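# Seat the lid fully onto the box

## Task

Set the lid onto the box and push it fully home so it stays seated without help from the robot, then release it and withdraw both arms.

## Robot and tools

ROBOT. Two six-joint UR-style arms, left_arm and right_arm, each carrying a suction cup instead of fingers. left_arm is mounted near (+0.058, +0.525, 0) m and right_arm near (-0.023, -0.665, 0) m. The names are just labels and do not refer to sides of any image.

FRAMES. Reported positions use one shared scene frame. Its origin is on the table top midway between the arms, +z is up, +x reaches out over the table, and left_arm sits on the +y side. Each arm's reference point, the cup point, is the middle of the cup's rim. The cup opens along the cup point's own +z axis. About 4 cm behind the rim the tool gets wider, with its body and camera sticking out as much as about 9 cm sideways, so leave clearance. Reported cup positions can be a little off, especially at long reach.

execute_actions(actions). actions is a list of actions. Each action is a list of 1 to 15 rows, and each row is one control step of 1/30 s, so an action lasts 0.5 s. If you give fewer than 15 rows, the last row repeats. Every row is one flat list of 14 numbers in [-1, 1], covering both arms even when only one moves: left dx, dy, dz, rx, ry, rz, left suction, then the same seven for right. dx..rz are an offset, not a pose. They are measured from where that cup point was when the action began, and they are expressed along the cup point's own axes. Every row counts from that same starting pose; rows do not add up. A value of 1.0 means 0.6 m of travel or 180 degrees of turn, and rx, ry, rz together form one rotation vector. Suction is on for any value above 0.01 and off at 0.01 or below. It keeps its last setting, so to leave a cup unchanged, repeat its current value; sending 0 switches it off. The controller only lets the commanded pose lead the measured one by 100 mm and 16 degrees per step, so a large offset can take several actions. Motion also trails commands by about 0.17 s. An empty list moves nothing and only returns the state and images.

move(target, speed, stop_force, blocking). target is one row of 14 numbers laid out as above. Each arm's six values are offsets from the pose shown in the latest result, in that cup point's axes, with the same 0.6 m / 180 degree scale. Each suction value is applied when the move starts. Both cup points follow straight lines and finish together within 0.5 to 10 s; paths longer than 10 s stop early. They take the shorter way round when turning and do not avoid obstacles or each other. speed is the top path speed in m/s, from 0.002 to 0.5 (default 0.25); turning is capped at twice that in rad/s. The actual motion can lag, wander, or overshoot that speed, mostly when an arm is stretched out. stop_force, in N from 13 to 80 and shared by both arms, ends an arm's path once its wrist sensor feels that much extra push against the direction of travel. The arm then backs up two steps and holds. Use it with a slow speed for pressing or seating, and do not rely on it when the cup is also rotating. Leave it out when lifting off something the cup is pushing on. It is unavailable in the first 0.2 s of a scene and cannot be combined with blocking=false. blocking=false returns after 0.5 s while the arm keeps going; then call wait or stop before sending anything else.

wait(seconds), 0 to 10: lets the scene run while both arms hold their commands. stop(): brakes a running move, and the arm needs some room to do it. zoom_image(camera, region): region is [x0, y0, x1, y1] in image pixels, at most 504 by 504. Cameras are cam_head_left, cam_head_right, cam_high, cam_low, cam_left_wrist and cam_right_wrist, all 896x504. read_manual only gives licence texts. finished_scene(scene) ends the current scene; give its number.

RESULTS. The state line gives each cup point's position (m), quaternion wxyz and velocities. "Hand target" shows where the controller is currently steering. "pose unreachable" means a clearance check changed or refused a command. A move adds a "move:" line with an ending per arm: done, off_target, moving, held, contact (stop_force fired) or fault. limits=paced means the command was clipped; limits=held means some steps were blocked, after which the arm may surge. Each arm's distance to its target is also given. suction_measured shows the vacuum level: near 0 means no seal, 0.83 or more means airtight, and anything in between means a leak. part_present turns 1 at 0.50 and back to 0 below 0.45. Wrist force and torque are in the cup point's axes and read as push from the surface back into the arm, with a few N of offset and noise and saturation near 100 N.

GRIPPING. Turn suction on and press the 36 mm rim flat onto a smooth face of the lid, keeping it clear of edges, holes and seams. A held part sits up to 12 mm closer to the tool because the cup shrinks under vacuum. To release, set the lid down so it rests, switch suction off, then lift more than 15 mm. If the cup seals onto the table, switch suction off to free it.

AVOID. The arms are stiff. Driving even a little past a contact can cause a fault, which happens at 150 N of outside force or when a joint reaches its load limit, and the arm then stalls for 10 s. Approach slowly, use stop_force, and do not let the arms bump each other. Nothing may fall or be knocked off the table, and avoid drops, slams and hard pushes. Loose objects can be nudged unexpectedly, so check the lid before you finish. Long holding under load heats the motors; a MOTOR HOT warning comes before a forced brake stop at 85 °C.

Each tool is called after ">>>" as name(argument=value, ...), one argument or row to a line, values as JSON.

## Session

>>> execute_actions(
  actions=[],
)

Scene clock: 0.00 s.
left_arm: end_effector_position=(+0.6878, +0.5133, +0.2001) suction_measured=0.01 part_present=0 end_effector_quat_wxyz=(+0.001, -0.250, +0.968, -0.001) end_effector_velocity=(+0.000, +0.000, +0.000) end_effector_angular_velocity=(+0.000, -0.000, +0.000) | right_arm: end_effector_position=(+0.6044, -0.7245, +0.1991) suction_measured=0.00 part_present=0 end_effector_quat_wxyz=(+0.000, +0.304, +0.953, +0.000) end_effector_velocity=(+0.000, -0.000, +0.000) end_effector_angular_velocity=(-0.000, -0.000, -0.001)
Joint positions: left_arm=[-0.279 -1.558  2.144 -2.159 -1.57   2.337] | right_arm=[-0.281 -1.555  2.142 -2.158 -1.57  -2.898]
Joint velocities: left_arm=[ 0.  0. -0.  0.  0. -0.] | right_arm=[-0.    -0.    -0.     0.     0.     0.001]
Wrist force (N, on the end effector, along its own x y z axes, offset not removed): no reading
Wrist torque (N m, same axes, about the end effector's origin, offset not removed): no reading
Hand target (left_arm): +0.688, +0.513, +0.200; +0.001, -0.250, +0.968, -0.001
Hand target (right_arm): +0.604, -0.725, +0.199; +0.000, +0.304, +0.953, +0.000

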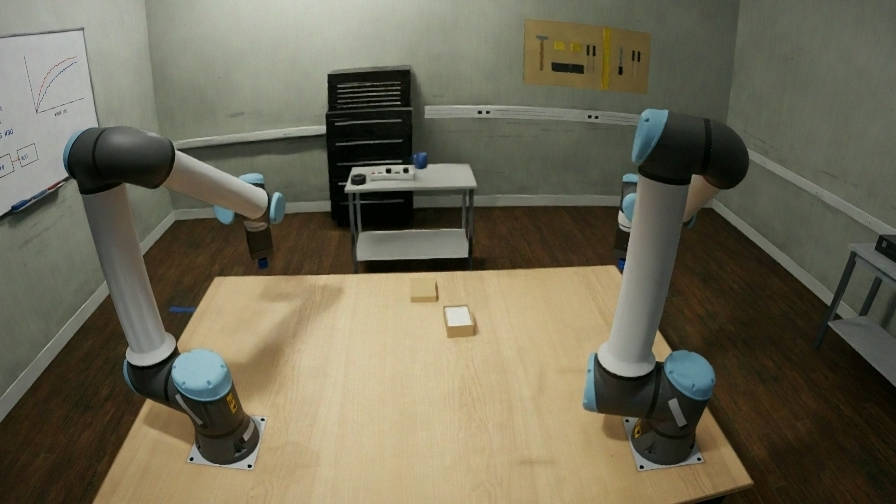

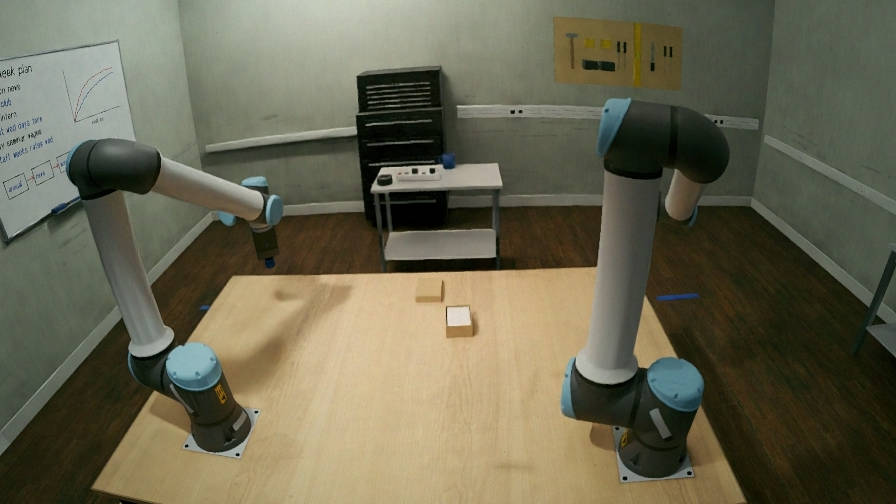

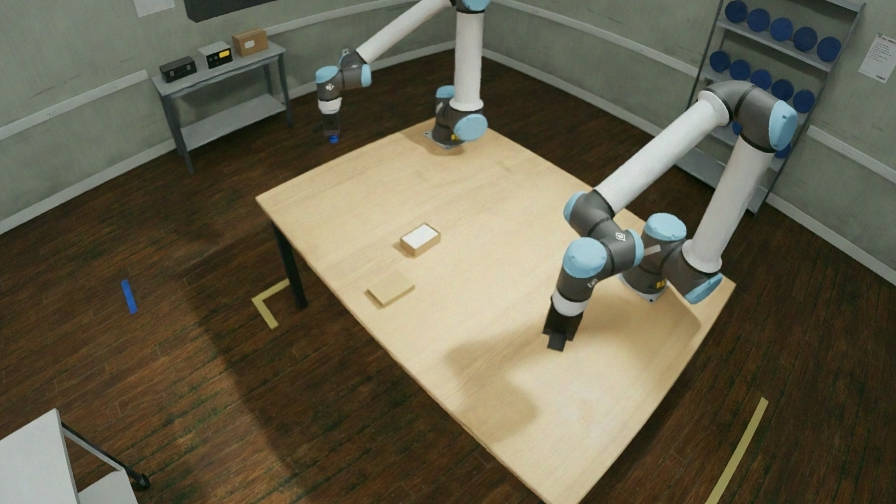

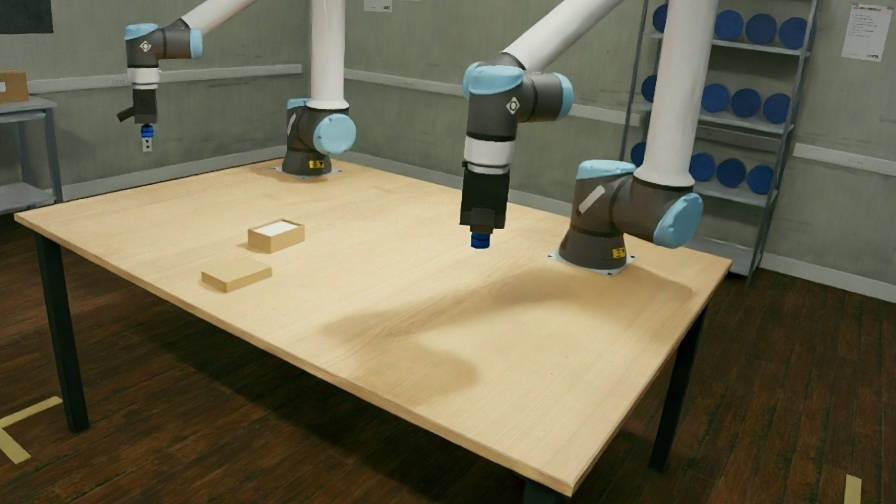

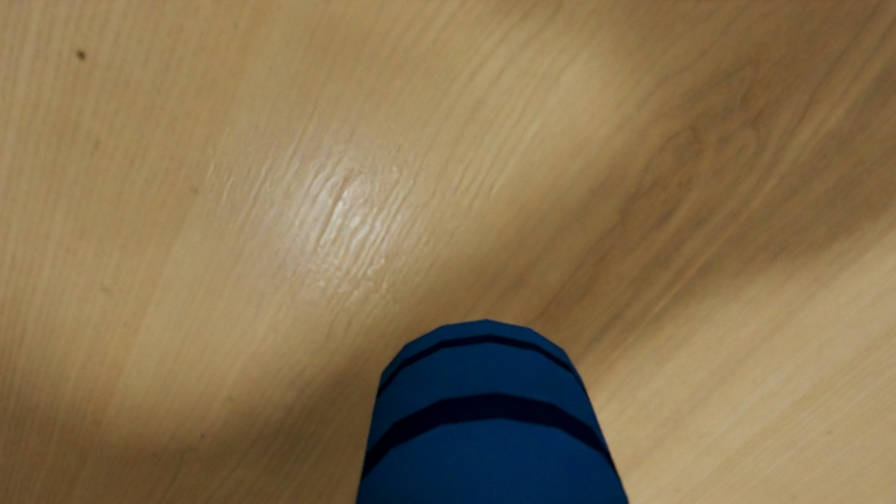

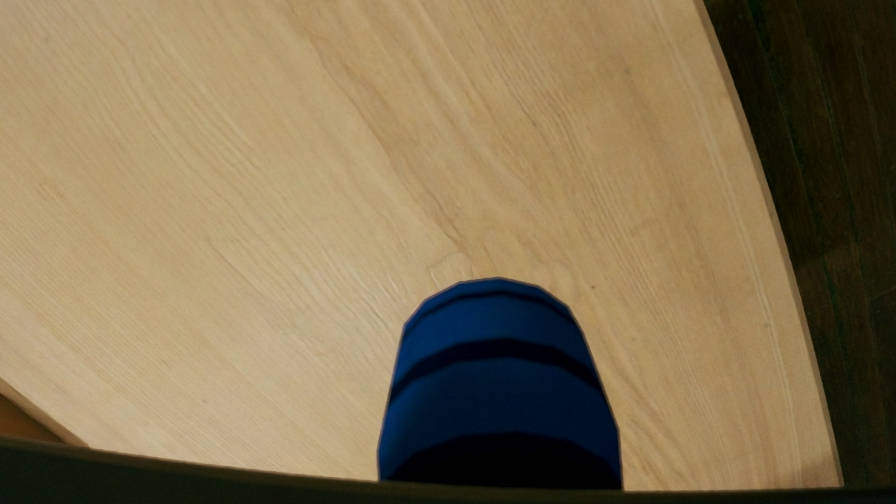

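>>> zoom_image(
  camera="cam_high",
  region=[350,210,470,320],
)

>>> zoom_image(
  camera="cam_head_left",
  region=[390,265,490,345],
)

>>> zoom_image(
  camera="cam_low",
  region=[190,205,320,305],
)

Region (350, 210, 470, 320) of cam_high's 896x504 image, scaled by 4.200, with more detail than that image has; it fills the top 462 rows of this view, and the rest is white.

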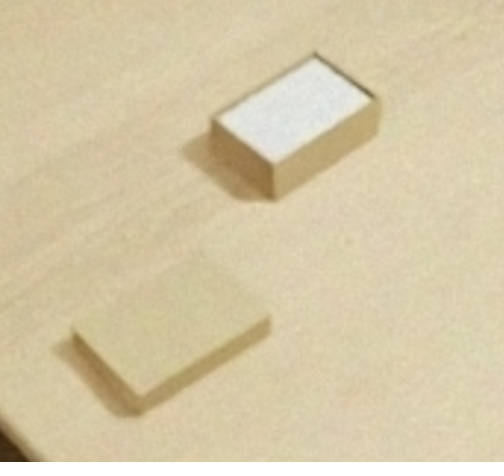

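Region (390, 265, 490, 345) of cam_head_left's 896x504 image, scaled by 5.040, with more detail than that image has; it fills the top 403 rows of this view, and the rest is white.

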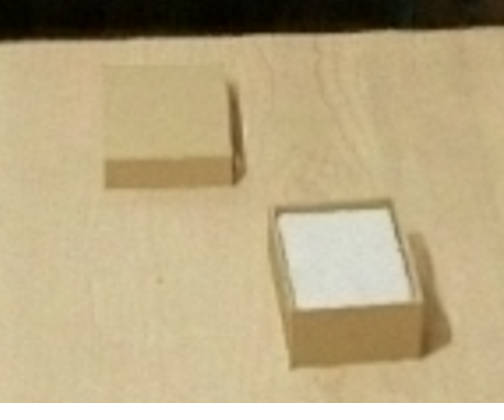

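Region (190, 205, 320, 305) of cam_low's 896x504 image, scaled by 3.877, with more detail than that image has; it fills the top 388 rows of this view, and the rest is white.

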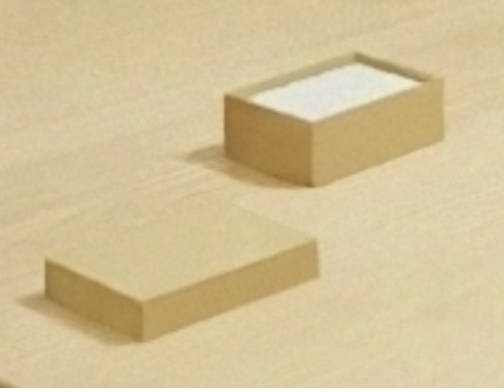

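>>> move(
  target=[0.224,-0.892,0,0,0,0.161,0,0,0,0,0,0,0,0],
  speed=0.4,
)

Scene clock: 2.70 s.
left_arm: end_effector_position=(+0.8287, -0.0200, +0.2005) suction_measured=0.01 part_present=0 end_effector_quat_wxyz=(+0.001, +0.000, +1.000, -0.001) end_effector_velocity=(+0.001, -0.003, +0.000) end_effector_angular_velocity=(-0.000, +0.001, -0.002) | right_arm: end_effector_position=(+0.6044, -0.7245, +0.1991) suction_measured=0.00 part_present=0 end_effector_quat_wxyz=(+0.000, +0.304, +0.953, +0.000) end_effector_velocity=(-0.000, -0.000, +0.001) end_effector_angular_velocity=(-0.000, -0.001, -0.000)
Joint positions: left_arm=[-0.782 -1.079  1.518 -2.012 -1.57   2.34 ] | right_arm=[-0.281 -1.555  2.142 -2.158 -1.57  -2.898]
Joint velocities: left_arm=[-0.001  0.004 -0.006  0.003 -0.001  0.001] | right_arm=[-0.    -0.001  0.     0.    -0.     0.   ]
Wrist force (N, on the end effector, along its own x y z axes, offset not removed): left_arm=[-6.6 -1.1 -0.3] | right_arm=[-2.6 1.2 2.8]
Wrist torque (N m, same axes, about the end effector's origin, offset not removed): left_arm=[-0.19 1.17 0.19] | right_arm=[0.16 0.25 0.36]
Hand target (left_arm): +0.829, -0.020, +0.201; +0.001, +0.000, +1.000, -0.001
Hand target (right_arm): +0.604, -0.725, +0.199; +0.000, +0.304, +0.953, +0.000
Off the commanded pose (left_arm): 0.001 m, 0 deg.
Off the commanded pose (right_arm): 0.000 m, 0 deg.
move: done
camera_calibration (this result's frames):
cam_left_wrist: T_world_to_cam=[[0.0337311, -0.999359, 0.0120079, -0.0475194], [-0.915971, -0.0261055, 0.400393, 0.709206], [-0.399823, -0.0245046, -0.916265, 0.59391], [0, 0, 0, 1]] pos_world=[0.888675, -0.0144212, 0.260788]
cam_right_wrist: T_world_to_cam=[[-0.551548, -0.833258, -0.038419, -0.257121], [-0.752842, 0.477429, 0.453091, 0.73277], [-0.359199, 0.278825, -0.890636, 0.680603], [0, 0, 0, 1]] pos_world=[0.654318, -0.753862, 0.26428]

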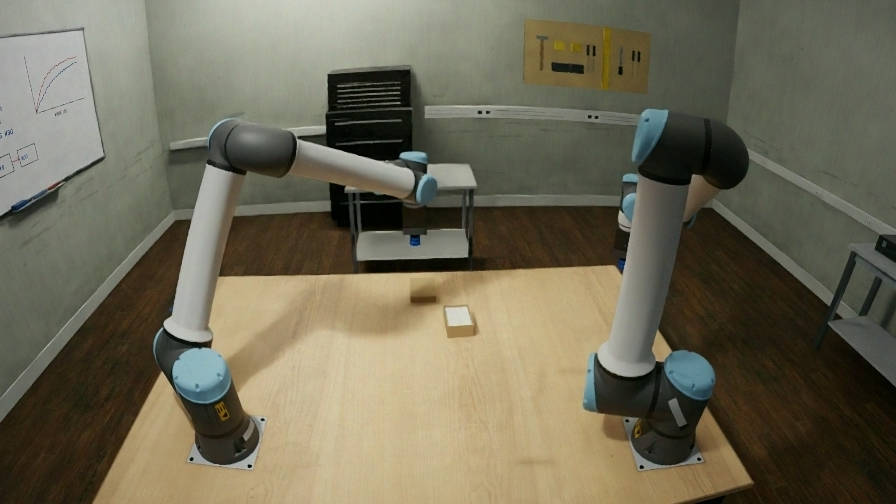

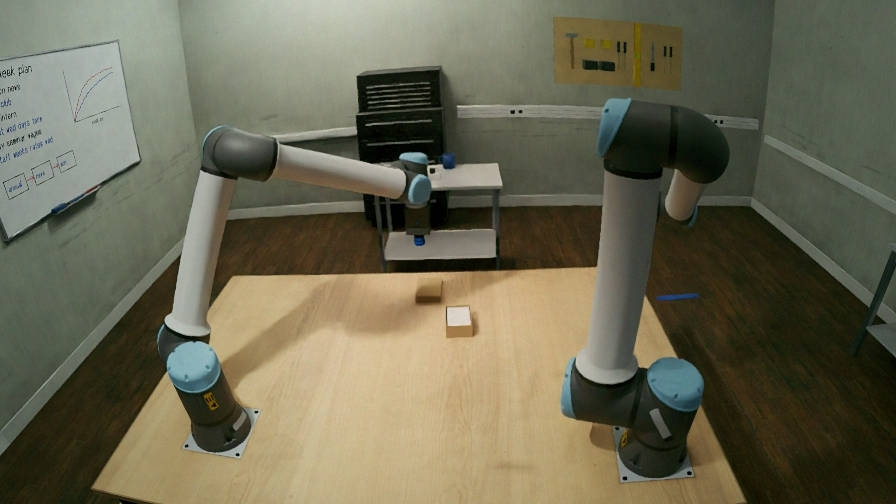

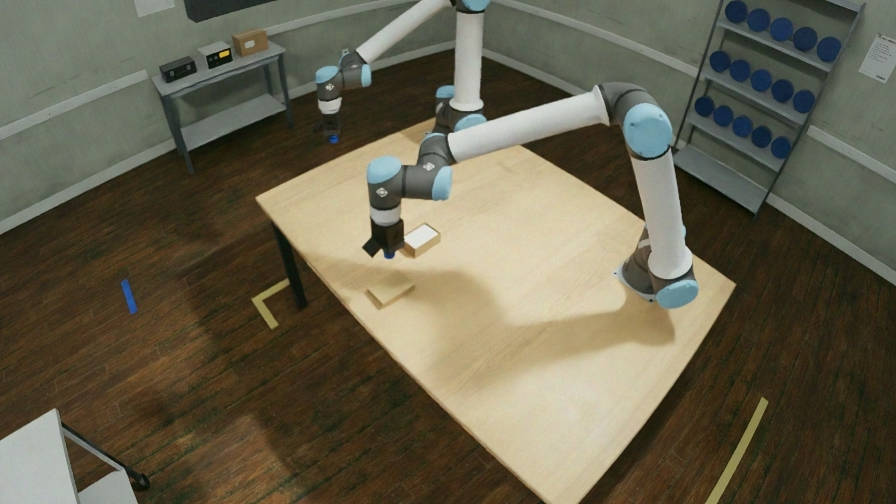

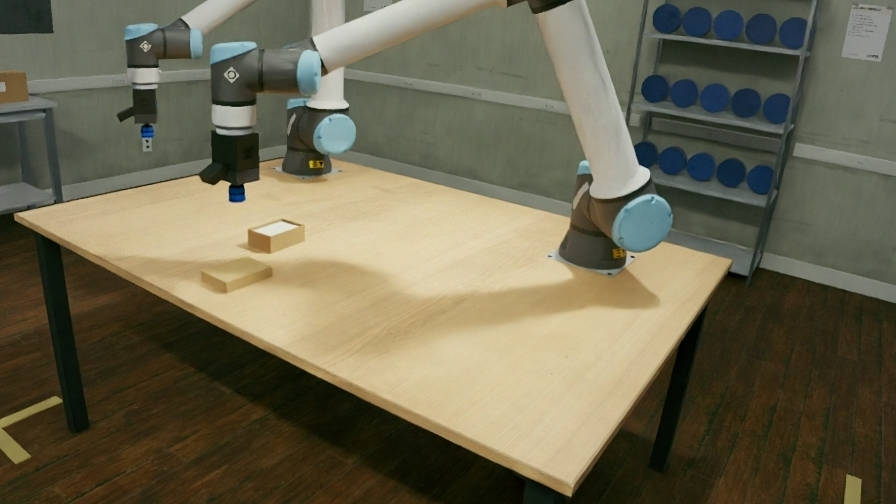

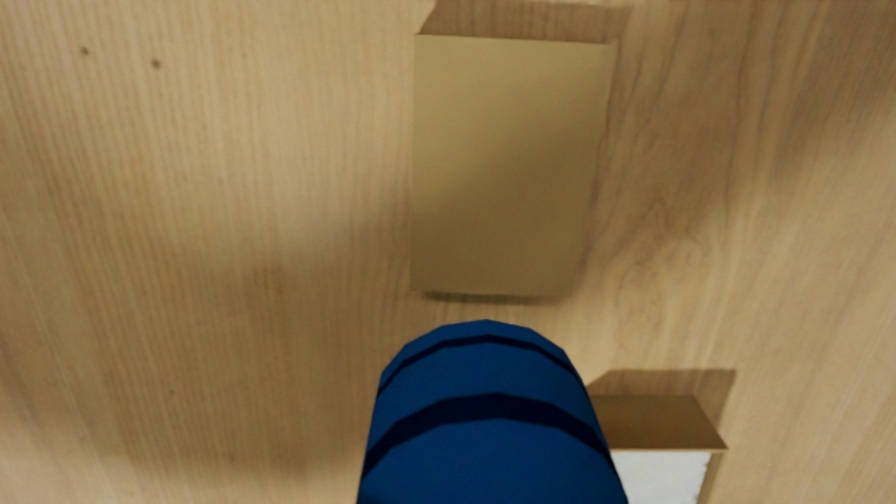

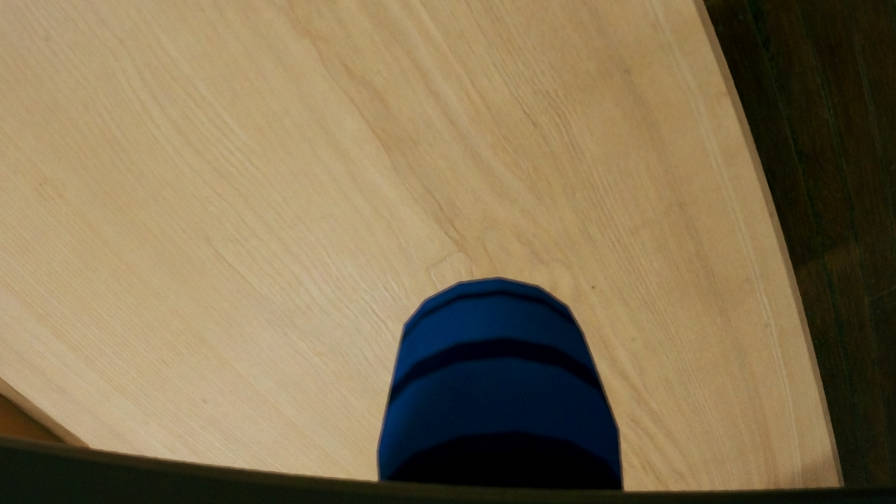

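>>> move(
  target=[0.002,-0.045,0.25,0,0,0,0,0,0,0,0,0,0,0],
)

>>> move(
  target=[0,0,0.06,0,0,0,1,0,0,0,0,0,0,0],
  speed=0.015,
  stop_force=13,
)

Scene clock: 4.20 s.
left_arm: end_effector_position=(+0.8276, -0.0471, +0.0508) suction_measured=0.01 part_present=0 end_effector_quat_wxyz=(+0.001, +0.000, +1.000, -0.001) end_effector_velocity=(+0.001, -0.001, -0.002) end_effector_angular_velocity=(+0.000, +0.000, +0.000) | right_arm: end_effector_position=(+0.6044, -0.7245, +0.1991) suction_measured=0.00 part_present=0 end_effector_quat_wxyz=(+0.000, +0.304, +0.953, +0.000) end_effector_velocity=(+0.000, -0.000, +0.001) end_effector_angular_velocity=(-0.000, -0.001, -0.001)
Joint positions: left_arm=[-0.802 -0.931  1.577 -2.22  -1.57   2.319] | right_arm=[-0.281 -1.555  2.142 -2.158 -1.57  -2.898]
Joint velocities: left_arm=[ 0.     0.003 -0.001 -0.002  0.    -0.   ] | right_arm=[-0.    -0.001 -0.     0.     0.     0.   ]
Wrist force (N, on the end effector, along its own x y z axes, offset not removed): left_arm=[-3.5 3.7 -2.6] | right_arm=[-5.0 2.5 2.6]
Wrist torque (N m, same axes, about the end effector's origin, offset not removed): left_arm=[0.35 0.60 0.16] | right_arm=[0.37 0.60 0.34]
Hand target (left_arm): +0.828, -0.047, +0.051; +0.001, +0.000, +1.000, -0.001
Hand target (right_arm): +0.604, -0.725, +0.199; +0.000, +0.304, +0.953, +0.000
Off the commanded pose (left_arm): 0.000 m, 0 deg.
Off the commanded pose (right_arm): 0.000 m, 0 deg.
move: done
camera_calibration (this result's frames):
cam_left_wrist: T_world_to_cam=[[0.0337348, -0.999357, 0.0121058, -0.0727645], [-0.915899, -0.0260653, 0.400562, 0.767341], [-0.399989, -0.0246005, -0.91619, 0.45574], [0, 0, 0, 1]] pos_world=[0.887553, -0.0415053, 0.111058]

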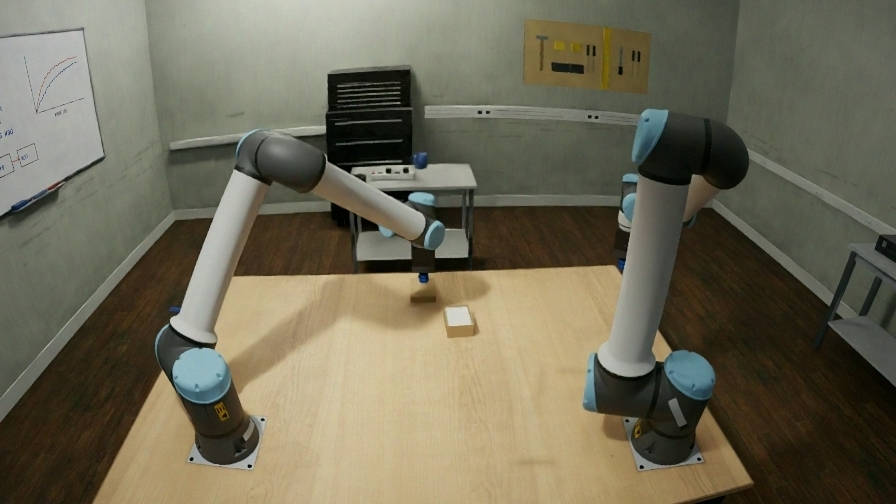

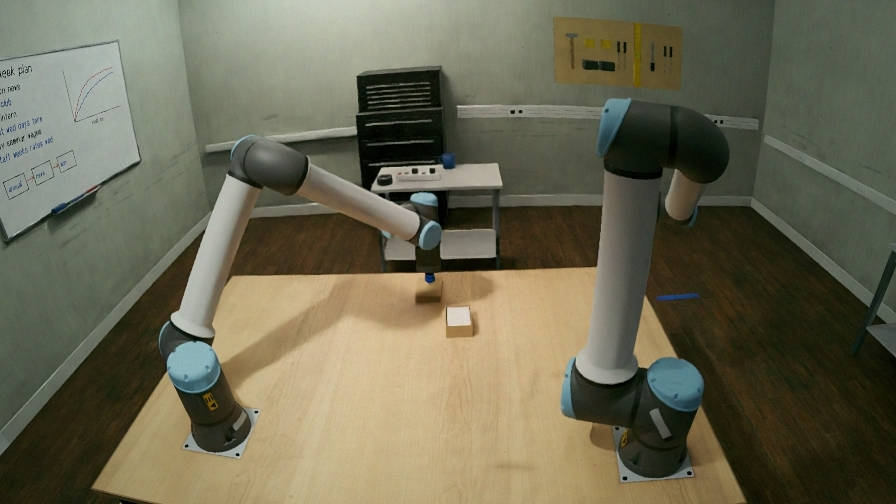

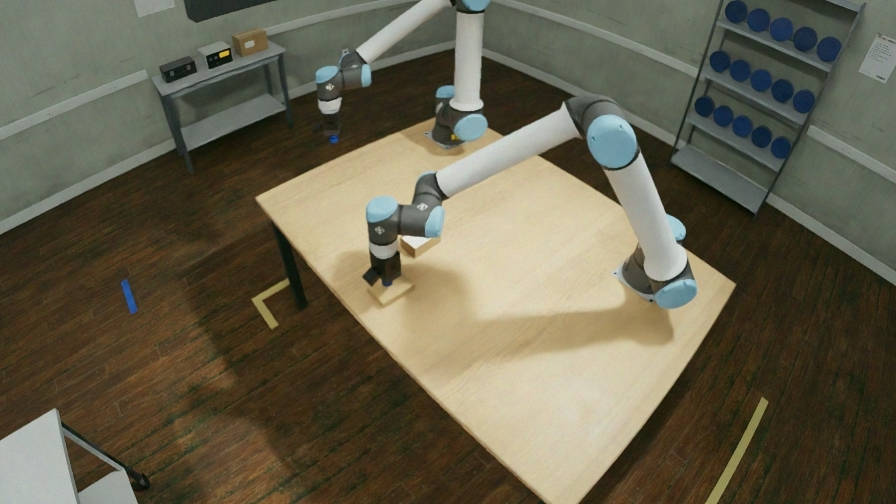

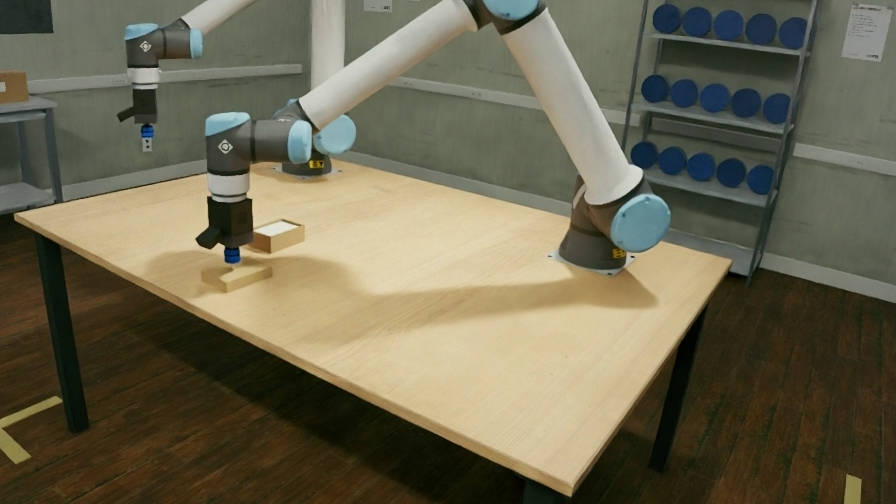

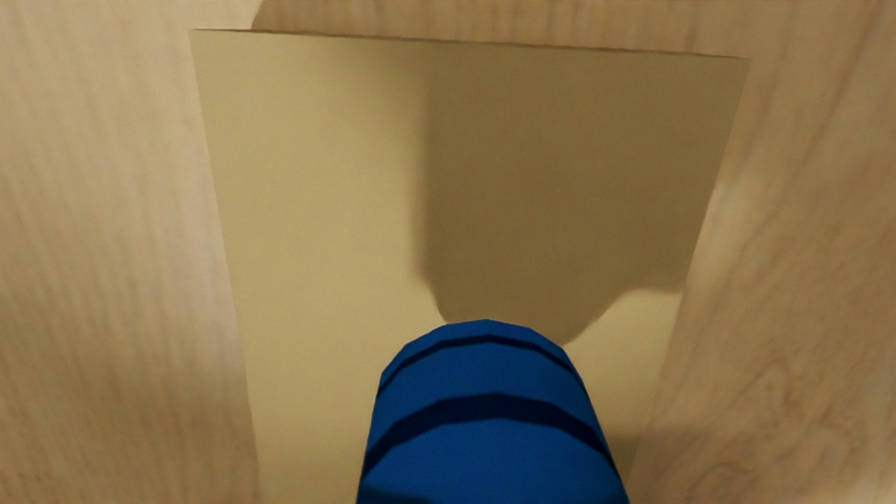

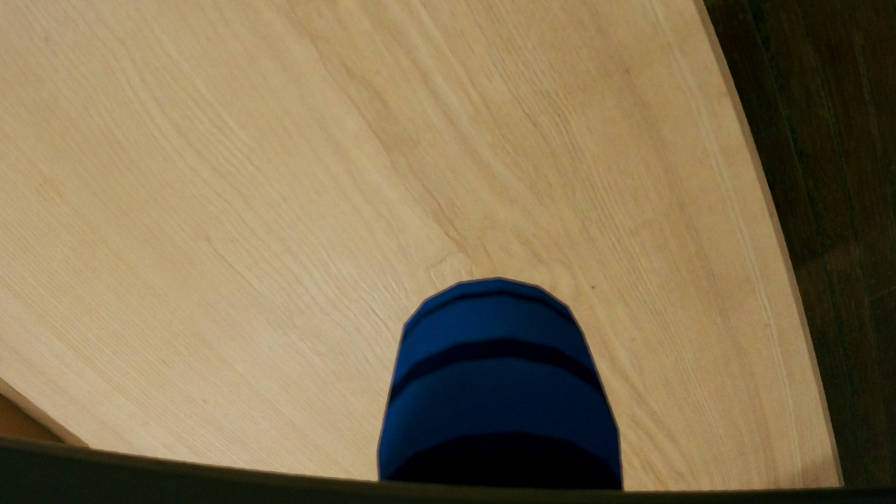

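Scene clock: 6.93 s.
left_arm: end_effector_position=(+0.8277, -0.0472, +0.0162) suction_measured=0.98 part_present=1 end_effector_quat_wxyz=(+0.001, +0.000, +1.000, -0.001) end_effector_velocity=(-0.000, +0.001, +0.002) end_effector_angular_velocity=(+0.002, +0.002, +0.000) | right_arm: end_effector_position=(+0.6044, -0.7245, +0.1991) suction_measured=0.00 part_present=0 end_effector_quat_wxyz=(+0.000, +0.304, +0.953, +0.000) end_effector_velocity=(+0.000, +0.000, -0.000) end_effector_angular_velocity=(-0.000, +0.000, +0.002)
Joint positions: left_arm=[-0.802 -0.896  1.59  -2.268 -1.57   2.319] | right_arm=[-0.281 -1.555  2.142 -2.158 -1.57  -2.898]
Joint velocities: left_arm=[ 0.    -0.002 -0.     0.005  0.     0.   ] | right_arm=[ 0.001  0.    -0.    -0.    -0.    -0.001]
Wrist force (N, on the end effector, along its own x y z axes, offset not removed): left_arm=[-1.3 6.5 -40.8] | right_arm=[-3.0 2.3 1.1]
Wrist torque (N m, same axes, about the end effector's origin, offset not removed): left_arm=[0.21 1.16 0.20] | right_arm=[0.40 0.43 0.33]
Hand target (left_arm): +0.828, -0.047, +0.017; +0.001, +0.000, +1.000, -0.001
Hand target (right_arm): +0.604, -0.725, +0.199; +0.000, +0.304, +0.953, +0.000
Off the commanded pose (left_arm): 0.001 m, 0 deg.
Off the commanded pose (right_arm): 0.000 m, 0 deg.
move: contact (left_arm)
camera_calibration (this result's frames):
cam_left_wrist: T_world_to_cam=[[0.0337337, -0.999355, 0.0122839, -0.0724547], [-0.915963, -0.0259969, 0.400419, 0.781318], [-0.399842, -0.0247592, -0.91625, 0.423978], [0, 0, 0, 1]] pos_world=[0.887627, -0.0415988, 0.0765053]
cam_right_wrist: T_world_to_cam=[[-0.551548, -0.833258, -0.0384189, -0.257121], [-0.752842, 0.477429, 0.453091, 0.73277], [-0.359199, 0.278825, -0.890636, 0.680603], [0, 0, 0, 1]] pos_world=[0.654317, -0.753862, 0.26428]

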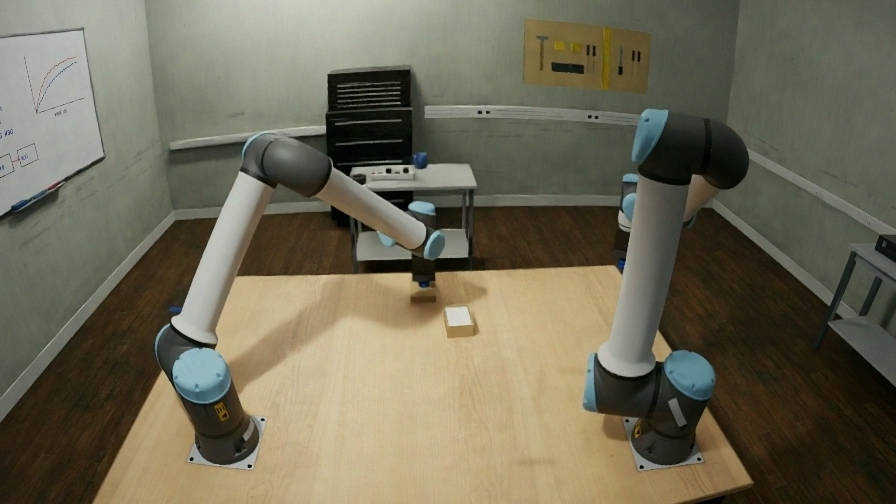

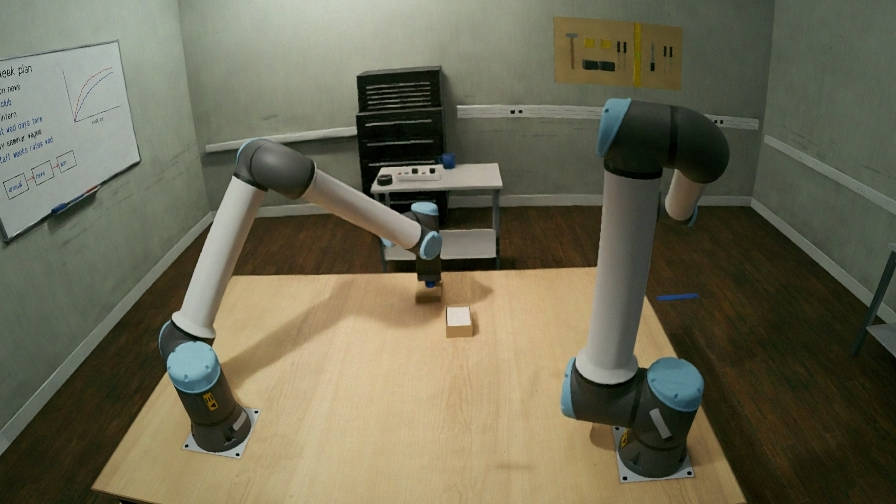

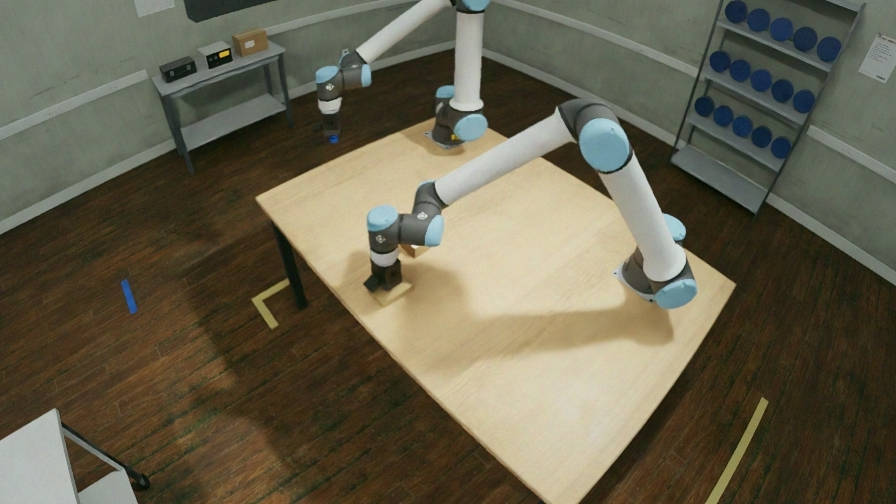

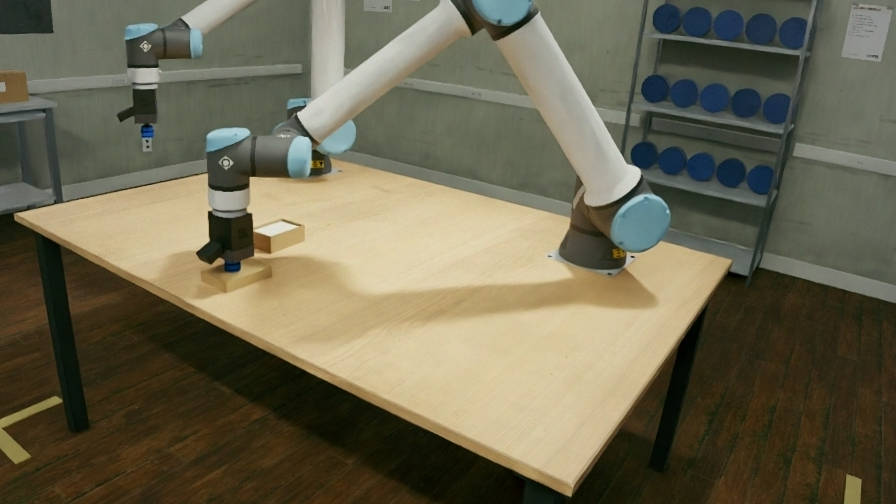

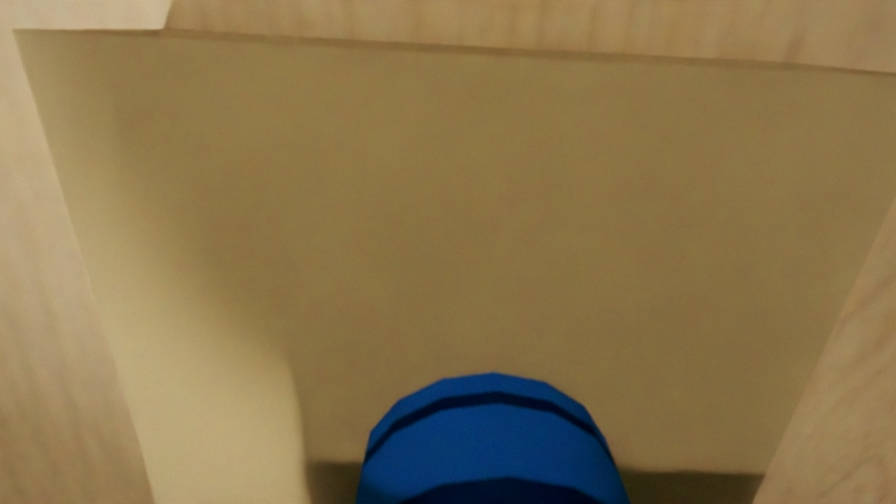

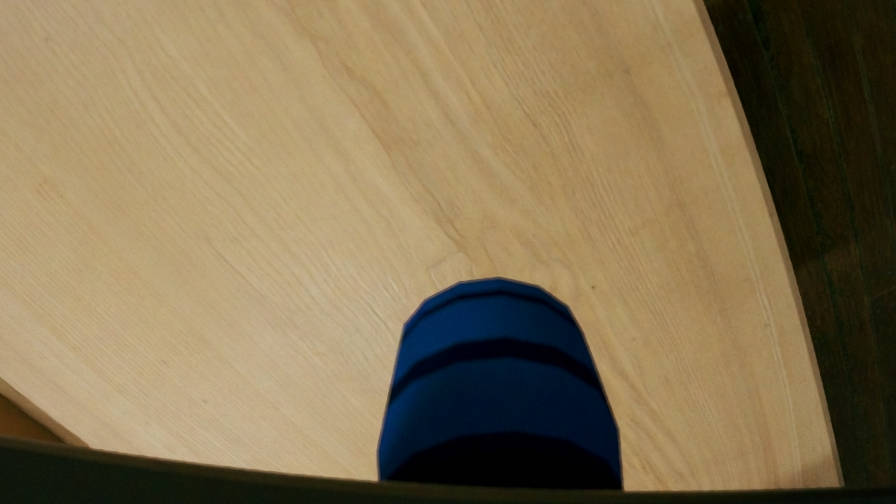

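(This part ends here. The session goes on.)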